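# Swap the seized roller in a roller bed

## Task

Find the one roller out of the four in the roller bed that is seized (pushing on its top to spin it makes it only rock slightly instead of turning). Remove it by pushing its spring-loaded hexagonal axle toward one bracket until the opposite axle end leaves its hole. Place that seized roller in the scrap tray. Install a working roller in the empty spot, with its axle centred the same way as the other rollers and both axle ends seated in their holes. Every good roller that began in the bed must still be in the bed at the finish, and all of this must stay in place without the robot holding anything.

## Robot and tools

Robot and frame. There are two arms, left_arm and right_arm, each ending in a two-finger gripper. All poses share one scene frame. Its origin is on the table top midway between the arms, +z is up, +x reaches out over the table, and left_arm sits on the +y side. The names left and right do not match image sides. The URDF root of left_arm is at (-0.046, +0.292, 0) m with quat_wxyz (+0.998, 0, 0, -0.058). The root of right_arm is at (+0.043, -0.319, 0) m with quat_wxyz (+1.000, 0, 0, -0.008). In each gripper's own axes the fingers extend along +z and close along y. The reported end_effector_position is the pinch point between the pads, roughly 1 cm short of the fingertips. A wrist camera mount also sticks out near the gripper and can collide with things.

execute_actions(actions). actions is a list of up to 15 actions, run one after another. Each action is a list of up to 15 rows, one row per 1/30 s control step; if fewer than 15 rows are given, the final row is repeated to fill 15 steps, so one action lasts 0.5 s. Every row is a single list of 14 numbers covering both arms, each in [-1, 1], even when one arm is idle: dx, dy, dz, rx, ry, rz, opening for left_arm, then the same seven for right_arm. The first six of each group are an offset, expressed in that gripper's own axes, from the gripper's measured pose when the action began (for the first action of a call, the pose in the latest result). Each row is counted from that same starting pose, not added to the row before. Scale: 1.0 equals 0.6 m of travel or 180 degrees of turn; rx, ry, rz form one rotation vector. opening is absolute, not an offset: +1 is fully open at 0.094 m and -1 is shut. An empty actions list simply returns the current state and images.

move(target, speed, blocking). target is one 14-number row laid out exactly as above, both arms in one list, offsets in each gripper's axes from the pose in the latest result that reported one. Each gripper travels in a straight line toward its goal, both finishing together, over 0.5 to 10 s; anything not reached by 10 s is cut short. Rotations take the shorter way. speed is the path top speed in m/s, 0.002 to 0.5, default 0.25; turning is capped at twice that in rad/s. Paths do not avoid obstacles or the other arm, and real motion can lag, drift or overshoot the speed, mostly with a nearly straight arm. Faster contact and targets set deeper past a surface push harder. blocking=false returns after 0.5 s while motion continues; then use wait(0) to check it, and call wait or stop before sending new moves or actions. The result adds a move: line giving the ending (done, off_target, moving, held, fault), any limits (paced means the pose was clipped; held means a safety check blocked steps, after which the arm may jump faster), and each gripper's remaining distance to its target.

wait(seconds): 0 to 10; arms keep their last command and a running move carries on. stop(): brakes a running move; it needs stopping distance, fingers keep moving. zoom_image(camera, region): camera is cam_high, cam_low, cam_left_wrist or cam_right_wrist (all 504x504); region is [x0, y0, x1, y1] pixels from the top-left, at most 504 by 504. read_manual(section): only "licences", no motion. finished_scene(scene): give the number of the scene you are closing; it is final, so only call it once the job holds by itself.

Motion behaviour. Each control step the commanded pose is clipped to 70 mm and 16 degrees from the measured one, and inverse kinematics favours position over orientation. A distant goal can need several actions; after an action an arm only reaches its last clipped pose, so send the remainder next. Joint friction can leave a gripper up to about 31 mm short, and smaller commands may not move it. To keep an arm still, send in the first call of a reply the offset returning it to its wanted pose, then zeros afterwards, always with the opening it should keep.

Gripping. grip_measured reports finger opening on the command scale; the last Joint positions value is the opening in metres. Readings can be off by about 1 mm. To hold a part, command about 0.03 below grip_measured; less margin grips more gently. Pads push up to roughly 50 to 62 N, less on thin parts.

Results. The state line gives each arm's end_effector_position (m) and end_effector_quat_wxyz in the scene frame; at long reach the printed position may be off. Hand target lines show where the controller is now steering. A pose unreachable line means the clearance check altered or blocked that arm's command. Action results list step readings; HELD marks steps where that arm was held back. Joint ranges (rad): waist -2.618 to 3.054, shoulder 0.000 to 3.142, elbow 0.000 to 3.142, wrist pitch -1.571 to 1.571, wrist yaw -1.571 to 1.571, wrist roll -2.094 to 2.094. Holding loads heats motors: MOTOR HOT from 75 °C, a 10 s stop of that arm at 90 °C, and at 100 °C the arm goes limp and falls; such stops show as OVER-TEMPERATURE FAULT lines.

Cautions. Held parts or loose objects may get a brief random push. Do not let anything leave the table, do not drop parts, avoid slamming or shoving hard, and keep the arms from striking or pressing on each other, which can end the scene.

Each tool is called as name(argument=value, ...) on one line, values as JSON.

## Session

execute_actions(actions=[])

Scene clock: 0.00 s.
left_arm: end_effector_position=(+0.2381, +0.4834, +0.2330) grip_measured=+1.000 end_effector_quat_wxyz=(+0.238, -0.526, +0.743, +0.339) | right_arm: end_effector_position=(+0.1077, +0.2027, +0.3218) grip_measured=+1.000 end_effector_quat_wxyz=(+0.108, -0.539, +0.664, +0.507)
Joint positions: left_arm=[ 0.329  1.592  1.513 -1.26  -0.829 -0.918  0.094] | right_arm=[ 1.252  1.93   2.036 -0.753 -0.695  0.228  0.094]
Joint velocities: left_arm=[-0.007 -0.002 -0.007  0.037 -0.007 -0.007  0.   ] | right_arm=[ 0.007 -0.032 -0.007 -0.007 -0.022 -0.022  0.   ]
Motor temperatures (°C, as the motors report them): left_arm=[17 20 17 18 20 18] | right_arm=[20 18 19 18 19 19]
Hand target (left_arm): +0.238, +0.483, +0.233; +0.238, -0.526, +0.743, +0.339
Hand target (right_arm): +0.108, +0.203, +0.322; +0.108, -0.539, +0.664, +0.507

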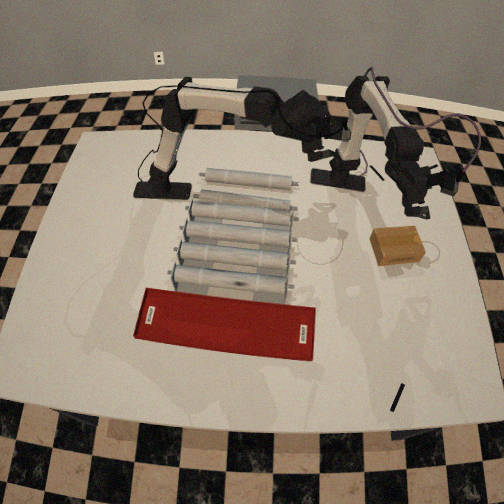

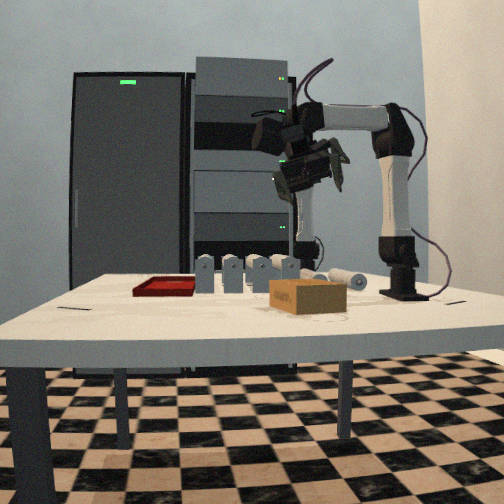

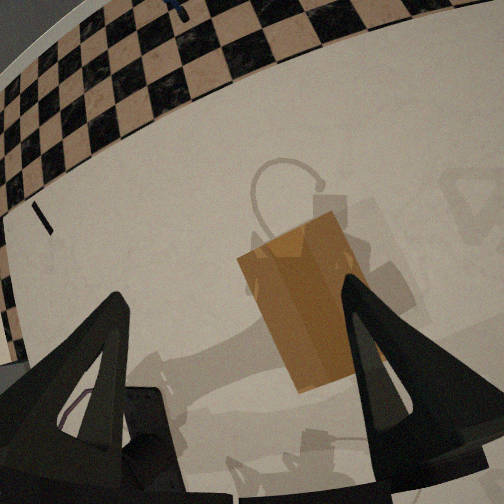

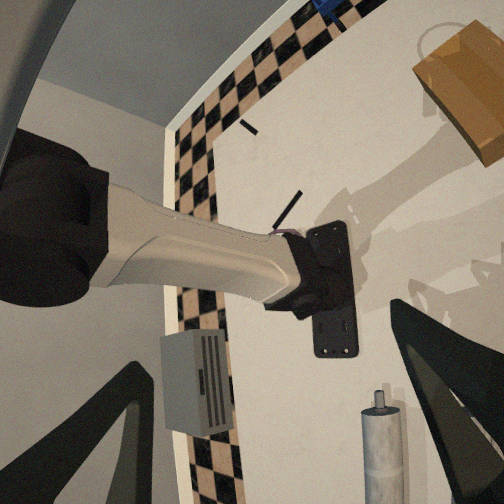

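move(target=[0,0,0,0.047,0.269,-0.101,1,0,0,0,0.189,0.291,-0.059,-1])

move(target=[0,0,0,0,0,0,1,0.45,-0.03,0.3,0,0,0,-1])

zoom_image(camera="cam_high", region=[120,140,340,360])

Scene clock: 11.90 s.
left_arm: end_effector_position=(+0.2399, +0.4840, +0.2368) grip_measured=+1.000 end_effector_quat_wxyz=(-0.106, +0.700, -0.707, +0.012) | right_arm: end_effector_position=(+0.1101, +0.2076, +0.3205) grip_measured=-0.980 end_effector_quat_wxyz=(-0.278, +0.640, -0.674, -0.243)
Joint positions: left_arm=[ 0.697  1.732  1.912 -1.538 -0.019 -0.979  0.094] | right_arm=[ 1.45   2.265  2.835 -1.385 -0.03  -0.074  0.001]
Joint velocities: left_arm=[-0.037 -0.022  0.007  0.037 -0.022  0.037  0.   ] | right_arm=[ 0.012  0.002  0.002 -0.125 -0.007 -0.037 -0.001]
Motor temperatures (°C, as the motors report them): left_arm=[17 22 19 18 20 18] | right_arm=[20 24 21 22 19 19]
Hand target (left_arm): +0.238, +0.485, +0.233; -0.093, +0.703, -0.705, +0.016
Hand target (right_arm): +0.107, +0.204, +0.321; -0.279, +0.645, -0.671, -0.237
Off the commanded pose (left_arm): 0.004 m, 12 deg.
Off the commanded pose (right_arm): 0.006 m, 43 deg; orientation clipped at the last step of the last action.
elbow stopped short (right arm): the move would have taken joint 3 (elbow) straighter than the controller allows; a more bent joint 3 avoids this.
joint sent to its limit (left arm) — the command would take joint 4 (wrist pitch) past its lower limit, so that joint was sent only as far as its limit.
move: off_target (left_arm, right_arm); limits=paced

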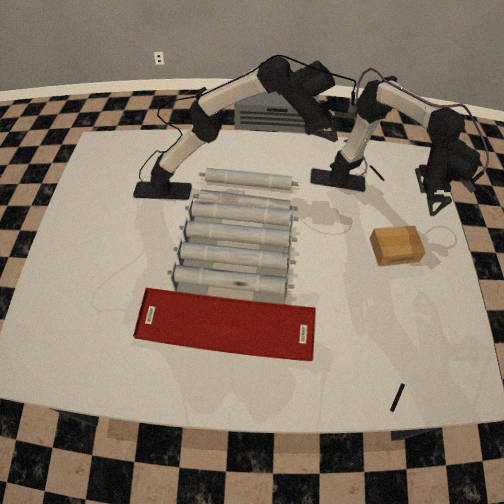

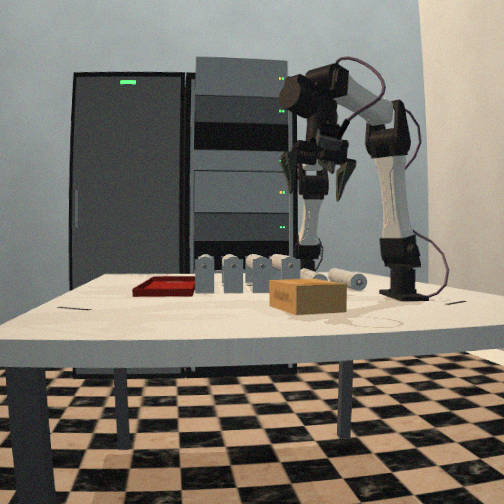

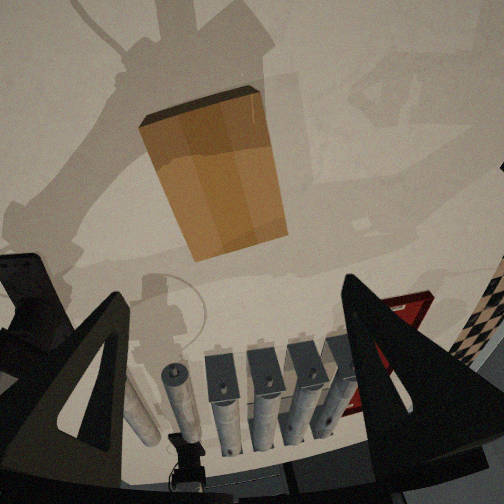

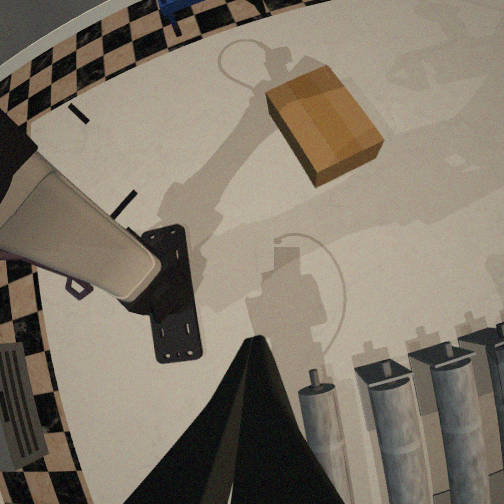

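Scene clock: 13.80 s.
left_arm: end_effector_position=(+0.2399, +0.4840, +0.2368) grip_measured=+1.000 end_effector_quat_wxyz=(-0.106, +0.700, -0.707, +0.012) | right_arm: end_effector_position=(+0.1303, +0.1502, +0.0557) grip_measured=-0.980 end_effector_quat_wxyz=(-0.320, +0.636, -0.643, -0.282)
Joint positions: left_arm=[ 0.697  1.732  1.912 -1.538 -0.019 -0.979  0.094] | right_arm=[ 1.358  1.842  0.938  0.209 -0.123 -0.16   0.001]
Joint velocities: left_arm=[ 0.007 -0.012 -0.012 -0.007 -0.051 -0.007  0.   ] | right_arm=[ 0.007 -0.007 -0.027 -0.007  0.037 -0.095  0.001]
Motor temperatures (°C, as the motors report them): left_arm=[17 22 20 18 20 18] | right_arm=[20 24 21 22 19 19]
Hand target (left_arm): +0.240, +0.484, +0.237; -0.106, +0.700, -0.707, +0.012
Hand target (right_arm): +0.137, +0.126, +0.009; -0.278, +0.640, -0.673, -0.244
Off the commanded pose (left_arm): 0.000 m, 0 deg.
Off the commanded pose (right_arm): 0.054 m, 7 deg.
move: off_target (right_arm); limits=paced

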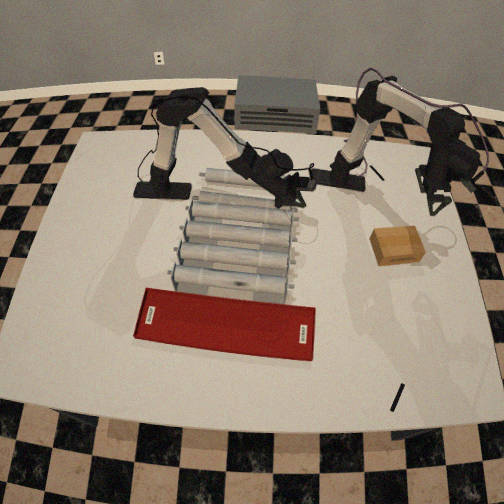

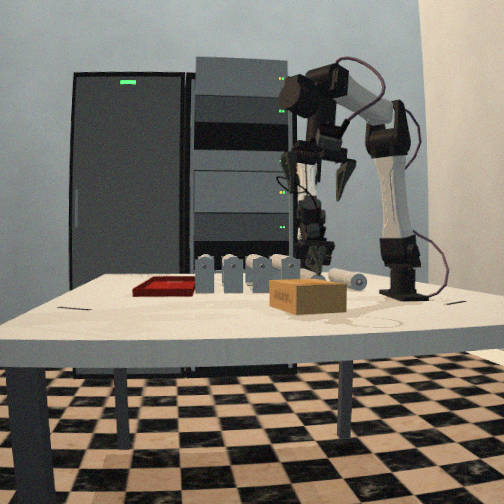

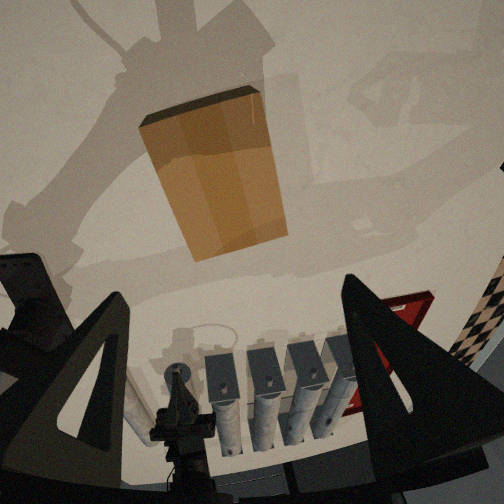

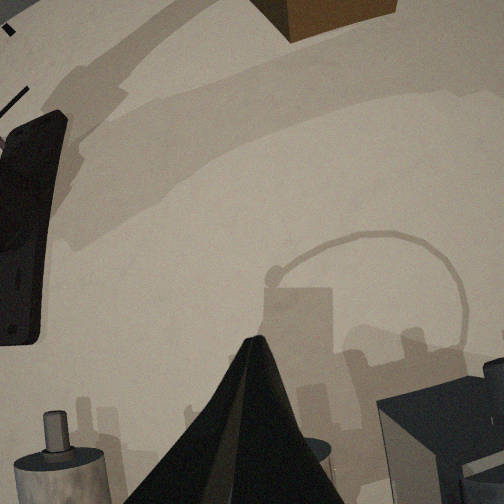

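Region (120, 140, 340, 360) of cam_high's 504x504 image, scaled by 2.291, with more detail than that image has.

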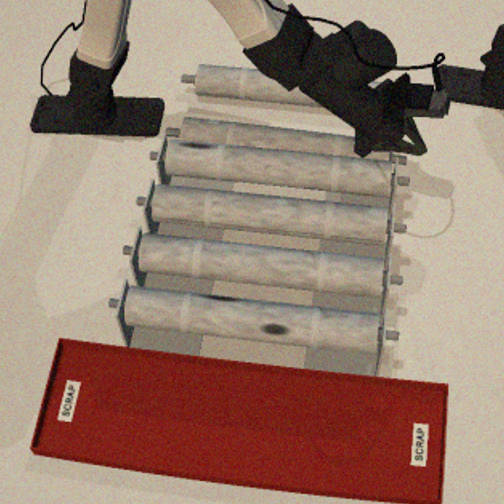

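move(target=[0,0,0,0,0,0,1,0,0,-0.3,0,0,0,-1])

move(target=[0,0,0,0,0,0,1,0,0,0,0,0.28,0,-1])

Scene clock: 19.47 s.
left_arm: end_effector_position=(+0.2399, +0.4840, +0.2368) grip_measured=+1.000 end_effector_quat_wxyz=(-0.106, +0.700, -0.707, +0.012) | right_arm: end_effector_position=(+0.1186, +0.0205, +0.1784) grip_measured=-0.980 end_effector_quat_wxyz=(-0.333, +0.631, -0.637, -0.289)
Joint positions: left_arm=[ 0.697  1.732  1.912 -1.538 -0.019 -0.979  0.094] | right_arm=[ 1.275  1.121  0.793 -0.342 -0.187 -0.212  0.001]
Joint velocities: left_arm=[-0.002 -0.007 -0.022  0.022  0.051  0.007  0.   ] | right_arm=[-0.022 -0.037  0.007 -0.037  0.037  0.051 -0.   ]
Motor temperatures (°C, as the motors report them): left_arm=[17 23 20 18 20 18] | right_arm=[20 24 21 23 19 19]
Hand target (left_arm): +0.240, +0.484, +0.237; -0.106, +0.700, -0.707, +0.012
Hand target (right_arm): +0.118, +0.014, +0.169; -0.321, +0.636, -0.643, -0.282
Off the commanded pose (left_arm): 0.000 m, 0 deg.
Off the commanded pose (right_arm): 0.012 m, 2 deg.
move: off_target (right_arm)

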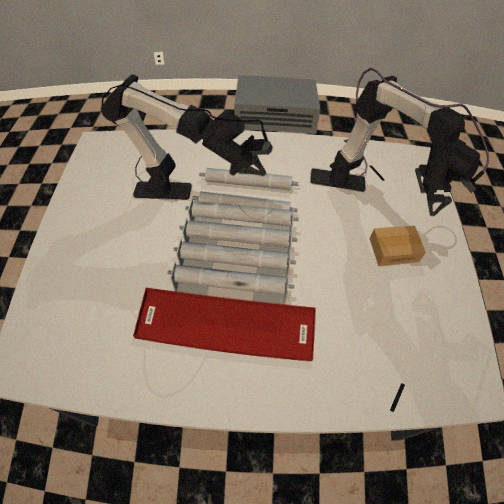

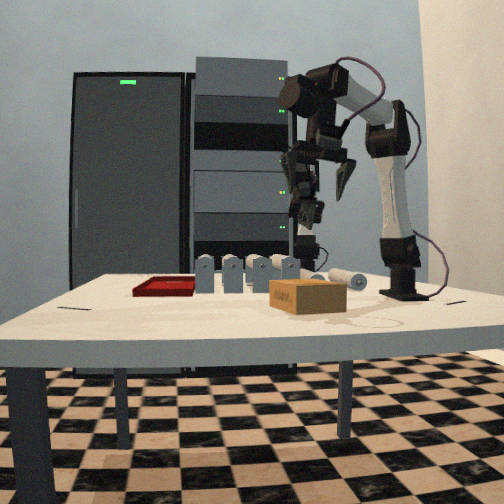

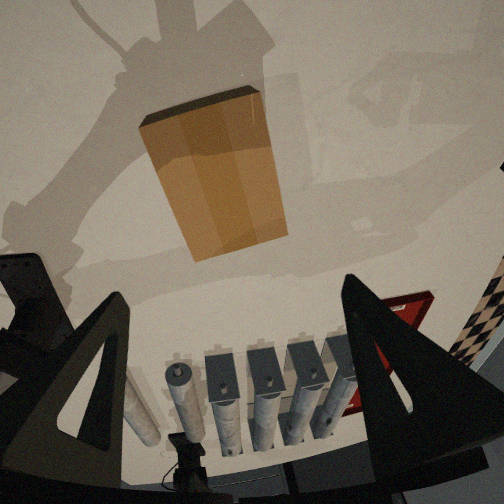

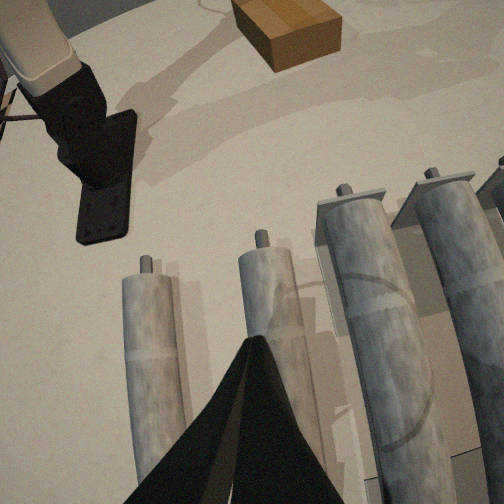

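Scene clock: 21.90 s.
left_arm: end_effector_position=(+0.2399, +0.4840, +0.2368) grip_measured=+1.000 end_effector_quat_wxyz=(-0.106, +0.700, -0.707, +0.012) | right_arm: end_effector_position=(+0.1204, +0.0213, +0.1803) grip_measured=-0.980 end_effector_quat_wxyz=(-0.040, +0.687, -0.725, +0.002)
Joint positions: left_arm=[ 0.697  1.732  1.912 -1.538 -0.019 -0.979  0.094] | right_arm=[ 1.386  1.831  1.818 -1.494  0.049 -0.149  0.001]
Joint velocities: left_arm=[ 0.007 -0.007  0.002 -0.066 -0.066  0.037  0.   ] | right_arm=[ 0.017  0.017  0.002  0.066  0.007 -0.022  0.001]
Motor temperatures (°C, as the motors report them): left_arm=[17 24 20 18 20 18] | right_arm=[20 24 22 22 19 19]
Hand target (left_arm): +0.240, +0.484, +0.237; -0.106, +0.700, -0.707, +0.012
Hand target (right_arm): +0.119, +0.021, +0.179; -0.033, +0.688, -0.725, +0.010
Off the commanded pose (left_arm): 0.000 m, 0 deg.
Off the commanded pose (right_arm): 0.003 m, 2 deg.
move: done

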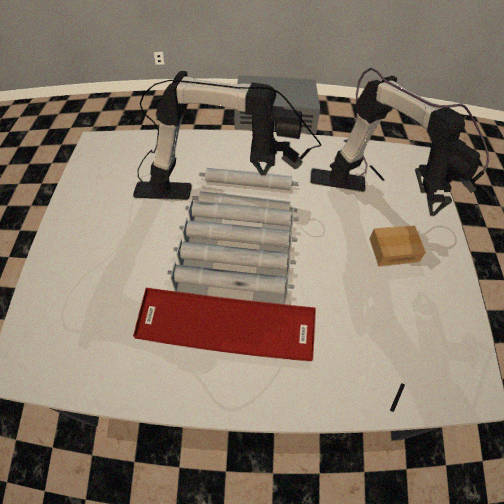

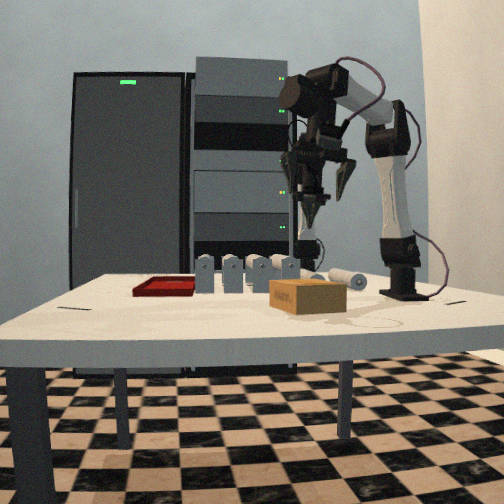

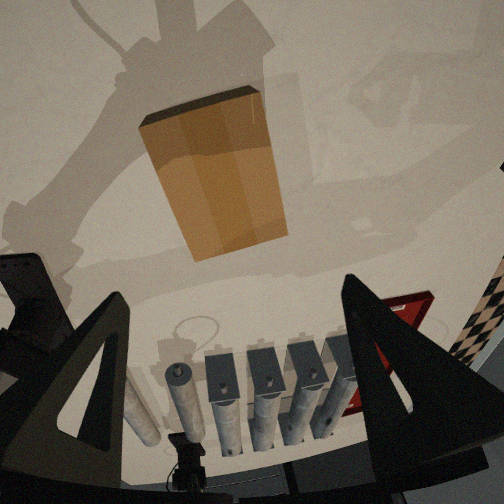

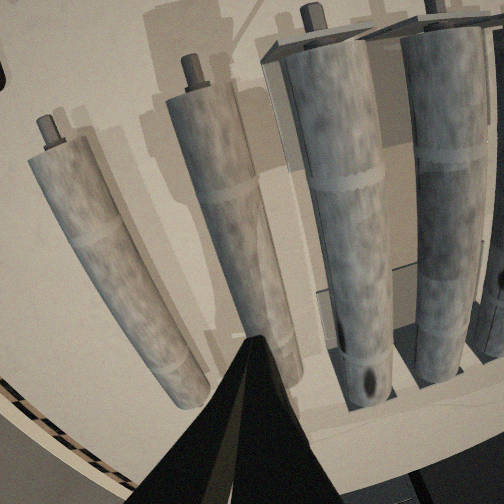

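move(target=[0,0,0,0,0,0,1,0,-0.11,0.08,0,0,0,-1])

move(target=[0,0,0,0,0,0,1,0,0,0.08,0,0,0,-1], speed=0.03)

Scene clock: 26.80 s.
left_arm: end_effector_position=(+0.2399, +0.4840, +0.2368) grip_measured=+1.000 end_effector_quat_wxyz=(-0.106, +0.700, -0.707, +0.012) | right_arm: end_effector_position=(+0.1908, +0.0208, +0.1483) grip_measured=-0.980 end_effector_quat_wxyz=(-0.051, +0.684, -0.728, -0.001)
Joint positions: left_arm=[ 0.697  1.732  1.912 -1.538 -0.019 -0.979  0.094] | right_arm=[ 1.195  1.868  1.735 -1.344  0.041 -0.332  0.001]
Joint velocities: left_arm=[ 0.007 -0.007 -0.007 -0.081  0.022 -0.007  0.   ] | right_arm=[ 0.002 -0.002  0.002 -0.022  0.066 -0.037 -0.001]
Motor temperatures (°C, as the motors report them): left_arm=[17 24 21 18 20 18] | right_arm=[20 24 23 21 19 19]
Hand target (left_arm): +0.240, +0.484, +0.237; -0.106, +0.700, -0.707, +0.012
Hand target (right_arm): +0.190, +0.021, +0.137; -0.041, +0.687, -0.725, +0.001
Off the commanded pose (left_arm): 0.000 m, 0 deg.
Off the commanded pose (right_arm): 0.012 m, 1 deg.
move: off_target (right_arm)

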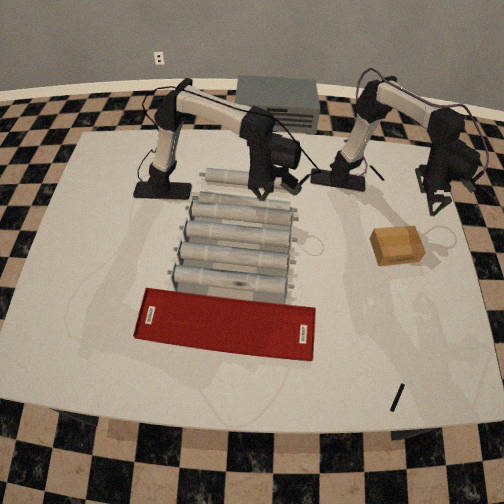

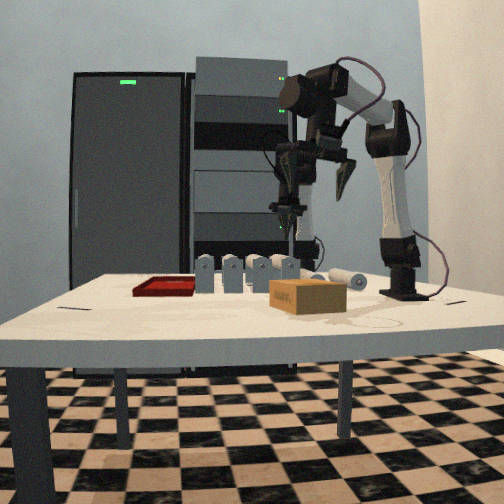

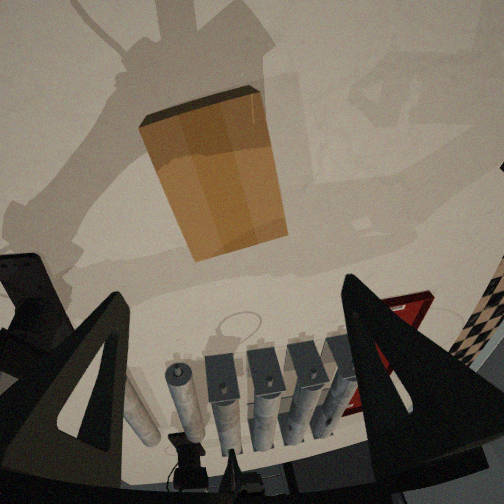

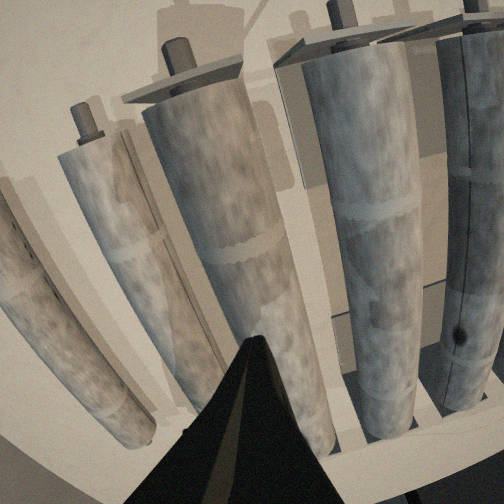

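Scene clock: 28.77 s.
left_arm: end_effector_position=(+0.2399, +0.4840, +0.2368) grip_measured=+1.000 end_effector_quat_wxyz=(-0.106, +0.700, -0.707, +0.012) | right_arm: end_effector_position=(+0.1932, +0.0267, +0.1118) grip_measured=-0.980 end_effector_quat_wxyz=(-0.061, +0.684, -0.727, -0.005)
Joint positions: left_arm=[ 0.697  1.732  1.912 -1.538 -0.019 -0.979  0.094] | right_arm=[ 1.195  1.868  1.588 -1.176  0.041 -0.333  0.001]
Joint velocities: left_arm=[ 0.002  0.002 -0.022 -0.051 -0.051 -0.066  0.   ] | right_arm=[-0.012  0.007  0.002  0.037  0.022  0.037  0.   ]
Motor temperatures (°C, as the motors report them): left_arm=[17 25 21 18 20 18] | right_arm=[20 25 23 21 19 19]
Hand target (left_arm): +0.240, +0.484, +0.237; -0.106, +0.700, -0.707, +0.012
Hand target (right_arm): +0.195, +0.023, +0.101; -0.051, +0.684, -0.728, -0.001
Off the commanded pose (left_arm): 0.000 m, 0 deg.
Off the commanded pose (right_arm): 0.012 m, 1 deg.
move: off_target (right_arm)

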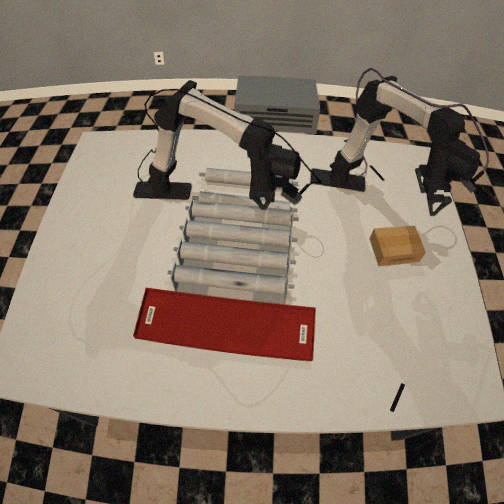

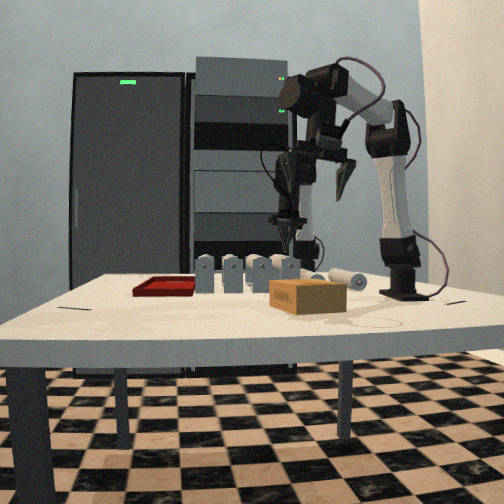

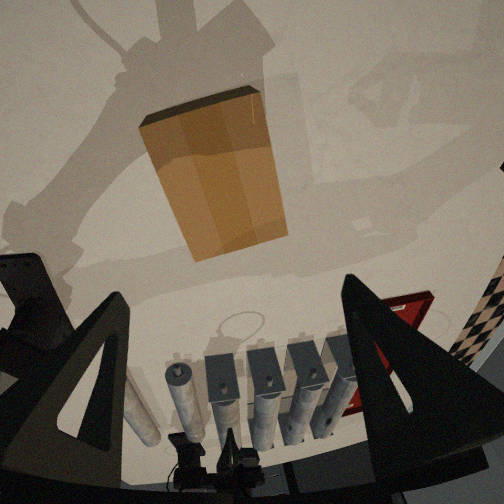

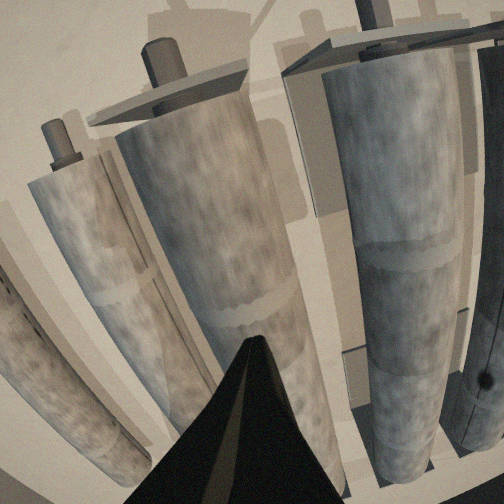

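Nearly touching. Go down then sweep across all four slowly.

move(target=[0,0,0,0,0,0,1,0,0.02,0.05,0,0,0,-1], speed=0.03)

move(target=[0,0,0,0,0,0,1,0,-0.45,0.055,0,0,0,-1], speed=0.04)

move(target=[0,0,0,0,0,0,1,0,0,-0.15,0,0,0,-1])

zoom_image(camera="cam_high", region=[120,140,340,360])

Scene clock: 33.97 s.
left_arm: end_effector_position=(+0.2399, +0.4840, +0.2368) grip_measured=+1.000 end_effector_quat_wxyz=(-0.106, +0.700, -0.707, +0.012) | right_arm: end_effector_position=(+0.1913, +0.0297, +0.1036) grip_measured=-0.980 end_effector_quat_wxyz=(-0.078, +0.681, -0.728, -0.004)
Joint positions: left_arm=[ 0.697  1.732  1.912 -1.538 -0.019 -0.979  0.094] | right_arm=[ 1.211  1.849  1.526 -1.103  0.059 -0.314  0.001]
Joint velocities: left_arm=[ 0.002  0.007  0.012  0.066  0.007 -0.022  0.   ] | right_arm=[-0.002  0.002 -0.012 -0.007 -0.037 -0.037  0.   ]
Motor temperatures (°C, as the motors report them): left_arm=[17 25 22 19 20 18] | right_arm=[20 25 23 21 19 19]
Hand target (left_arm): +0.240, +0.484, +0.237; -0.106, +0.700, -0.707, +0.012
Hand target (right_arm): +0.184, +0.028, +0.082; -0.060, +0.684, -0.727, -0.004
Off the commanded pose (left_arm): 0.000 m, 0 deg.
Off the commanded pose (right_arm): 0.024 m, 2 deg.
move: off_target (right_arm)

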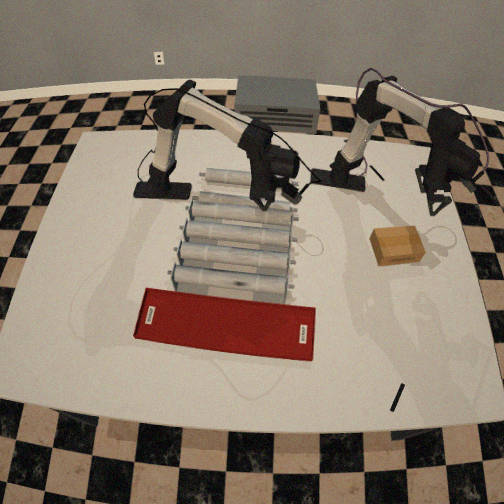

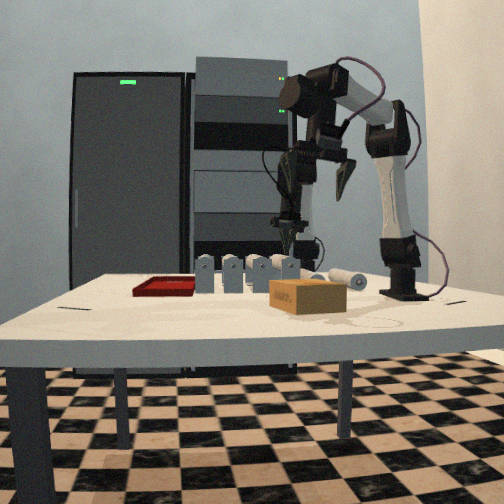

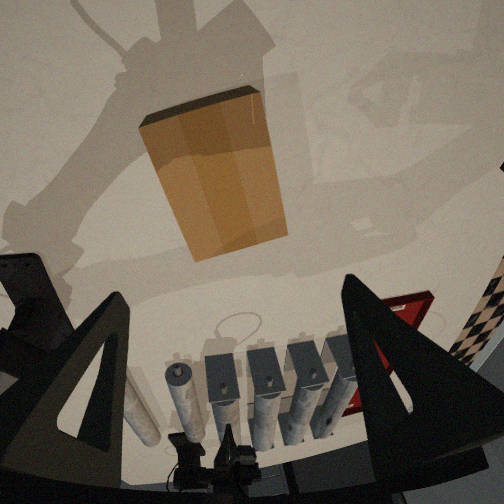

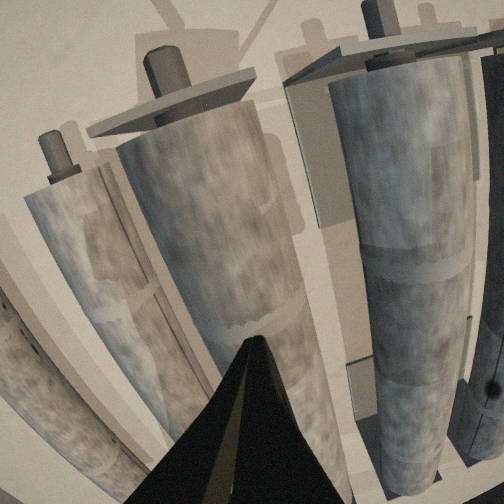

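Scene clock: 41.07 s.
left_arm: end_effector_position=(+0.2399, +0.4840, +0.2368) grip_measured=+1.000 end_effector_quat_wxyz=(-0.106, +0.700, -0.707, +0.012) | right_arm: end_effector_position=(+0.4597, +0.0187, +0.1101) grip_measured=-0.980 end_effector_quat_wxyz=(-0.119, +0.678, -0.726, -0.001)
Joint positions: left_arm=[ 0.697  1.732  1.912 -1.538 -0.019 -0.979  0.094] | right_arm=[ 0.691  2.635  2.835 -1.533 -0.02  -0.825  0.001]
Joint velocities: left_arm=[-0.027 -0.012 -0.017 -0.037 -0.022  0.007  0.   ] | right_arm=[ 0.002 -0.007  0.017  0.022  0.066  0.051 -0.   ]
Motor temperatures (°C, as the motors report them): left_arm=[17 26 22 19 20 18] | right_arm=[20 27 24 21 19 19]
Hand target (left_arm): +0.240, +0.484, +0.237; -0.106, +0.700, -0.707, +0.012
Hand target (right_arm): +0.464, +0.020, +0.103; -0.120, +0.678, -0.725, -0.003
Off the commanded pose (left_arm): 0.000 m, 0 deg.
Off the commanded pose (right_arm): 0.013 m, 5 deg.
elbow stopped short (right arm): the move would have taken joint 3 (elbow) straighter than the controller allows; a more bent joint 3 avoids this.
move: off_target (right_arm)

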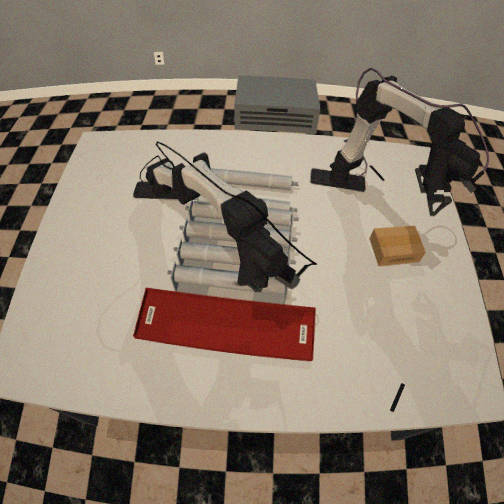

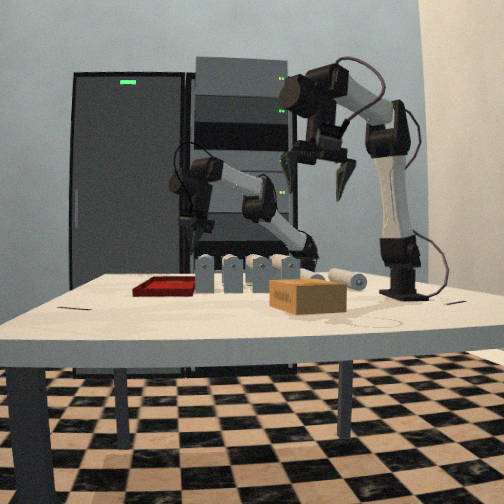

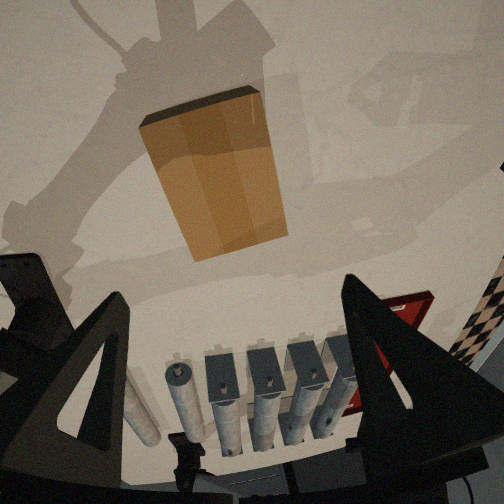

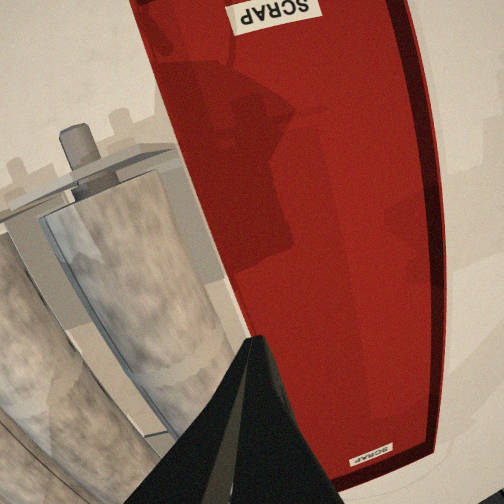

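Scene clock: 42.07 s.
left_arm: end_effector_position=(+0.2399, +0.4840, +0.2368) grip_measured=+1.000 end_effector_quat_wxyz=(-0.106, +0.700, -0.707, +0.012) | right_arm: end_effector_position=(+0.4460, +0.0078, +0.2164) grip_measured=-0.980 end_effector_quat_wxyz=(-0.210, +0.668, -0.714, +0.006)
Joint positions: left_arm=[ 0.697  1.732  1.912 -1.538 -0.019 -0.979  0.094] | right_arm=[ 0.691  2.405  2.8   -1.543 -0.02  -0.825  0.001]
Joint velocities: left_arm=[-0.002 -0.002  0.012 -0.051  0.007  0.037  0.   ] | right_arm=[-0.007 -0.007 -0.017  0.037 -0.037  0.007  0.001]
Motor temperatures (°C, as the motors report them): left_arm=[17 26 22 19 20 18] | right_arm=[20 28 24 21 19 19]
Hand target (left_arm): +0.240, +0.484, +0.237; -0.106, +0.700, -0.707, +0.012
Hand target (right_arm): +0.443, +0.005, +0.198; -0.180, +0.672, -0.719, +0.004
Off the commanded pose (left_arm): 0.000 m, 0 deg.
Off the commanded pose (right_arm): 0.019 m, 11 deg.
elbow stopped short (right arm): the move would have taken joint 3 (elbow) straighter than the controller allows; a more bent joint 3 avoids this.
joint sent to its limit (right arm) — the command would take joint 4 (wrist pitch) past its lower limit, so that joint was sent only as far as its limit.
move: off_target (right_arm)

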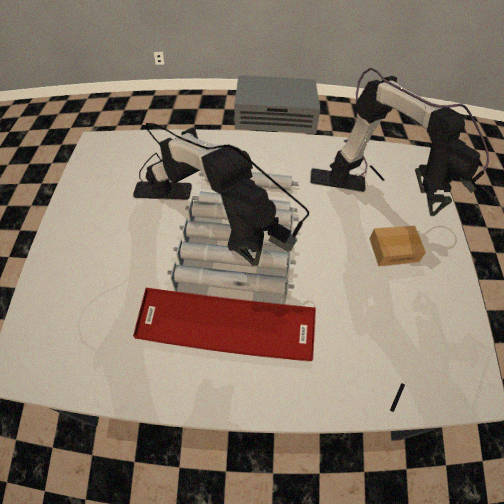

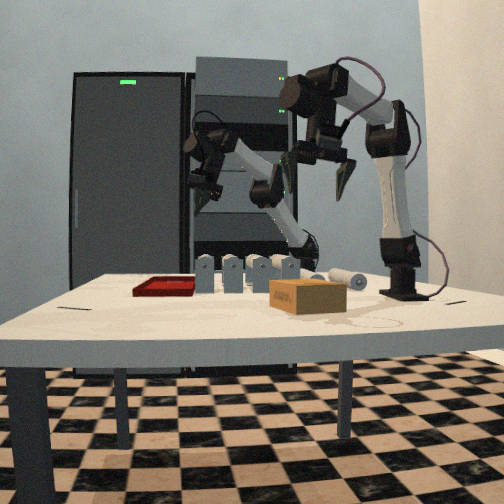

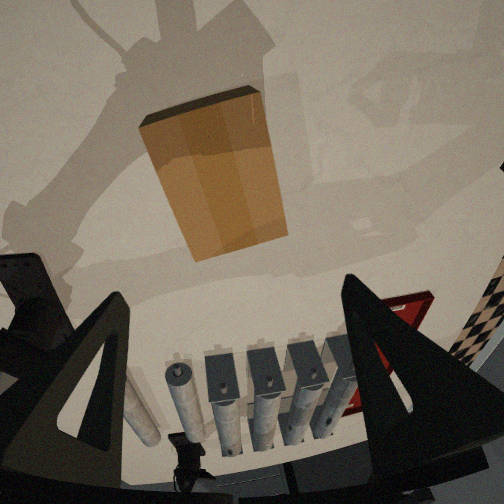

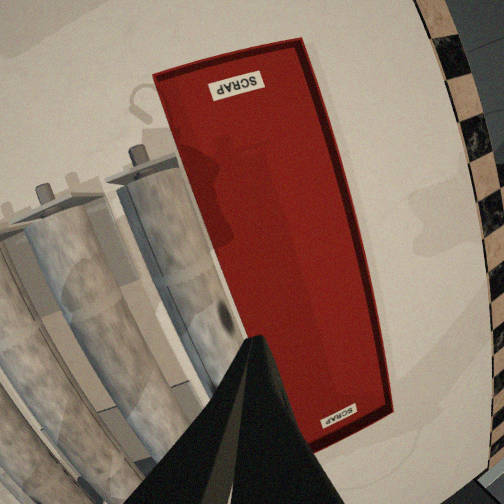

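Region (120, 140, 340, 360) of cam_high's 504x504 image, scaled by 2.291, with more detail than that image has.

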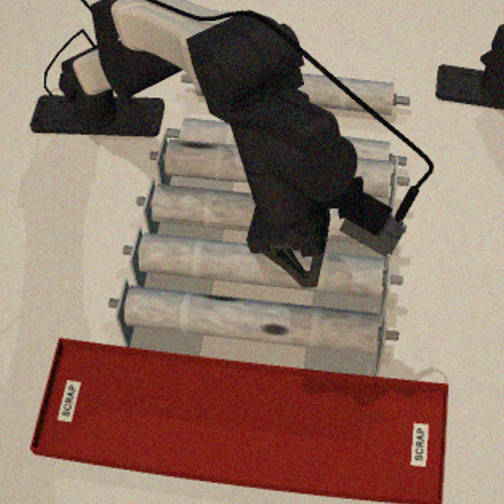

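move(target=[0,0,0,0,0,0,1,0.2,0.05,0.1,-0.097,0.092,-0.021,-1])

Scene clock: 45.90 s.
left_arm: end_effector_position=(+0.2399, +0.4840, +0.2368) grip_measured=+1.000 end_effector_quat_wxyz=(-0.106, +0.700, -0.707, +0.012) | right_arm: end_effector_position=(+0.4412, -0.0839, +0.1220) grip_measured=-0.980 end_effector_quat_wxyz=(-0.026, +0.702, -0.712, +0.006)
Joint positions: left_arm=[ 0.697  1.732  1.912 -1.538 -0.019 -0.979  0.094] | right_arm=[ 0.549  2.356  2.386 -1.547 -0.001 -1.023  0.001]
Joint velocities: left_arm=[-0.012  0.007  0.002 -0.037 -0.022  0.081  0.   ] | right_arm=[-0.012  0.012 -0.022  0.022 -0.051  0.007 -0.   ]
Motor temperatures (°C, as the motors report them): left_arm=[17 26 23 19 20 18] | right_arm=[20 30 24 21 19 19]
Hand target (left_arm): +0.240, +0.484, +0.237; -0.106, +0.700, -0.707, +0.012
Hand target (right_arm): +0.435, -0.090, +0.119; -0.010, +0.704, -0.710, +0.005
Off the commanded pose (left_arm): 0.000 m, 0 deg.
Off the commanded pose (right_arm): 0.009 m, 3 deg.
joint sent to its limit (right arm) — the command would take joint 4 (wrist pitch) past its lower limit, so that joint was sent only as far as its limit.
move: off_target (right_arm)

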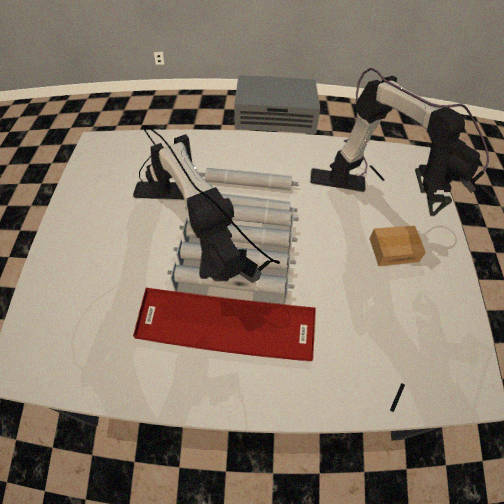

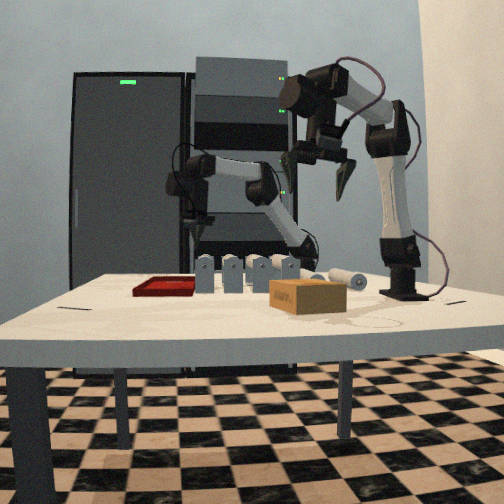

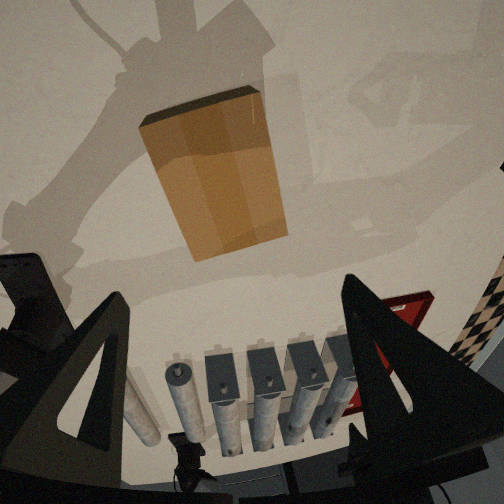

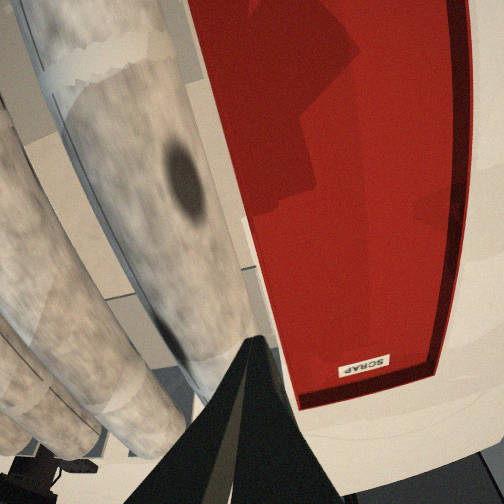

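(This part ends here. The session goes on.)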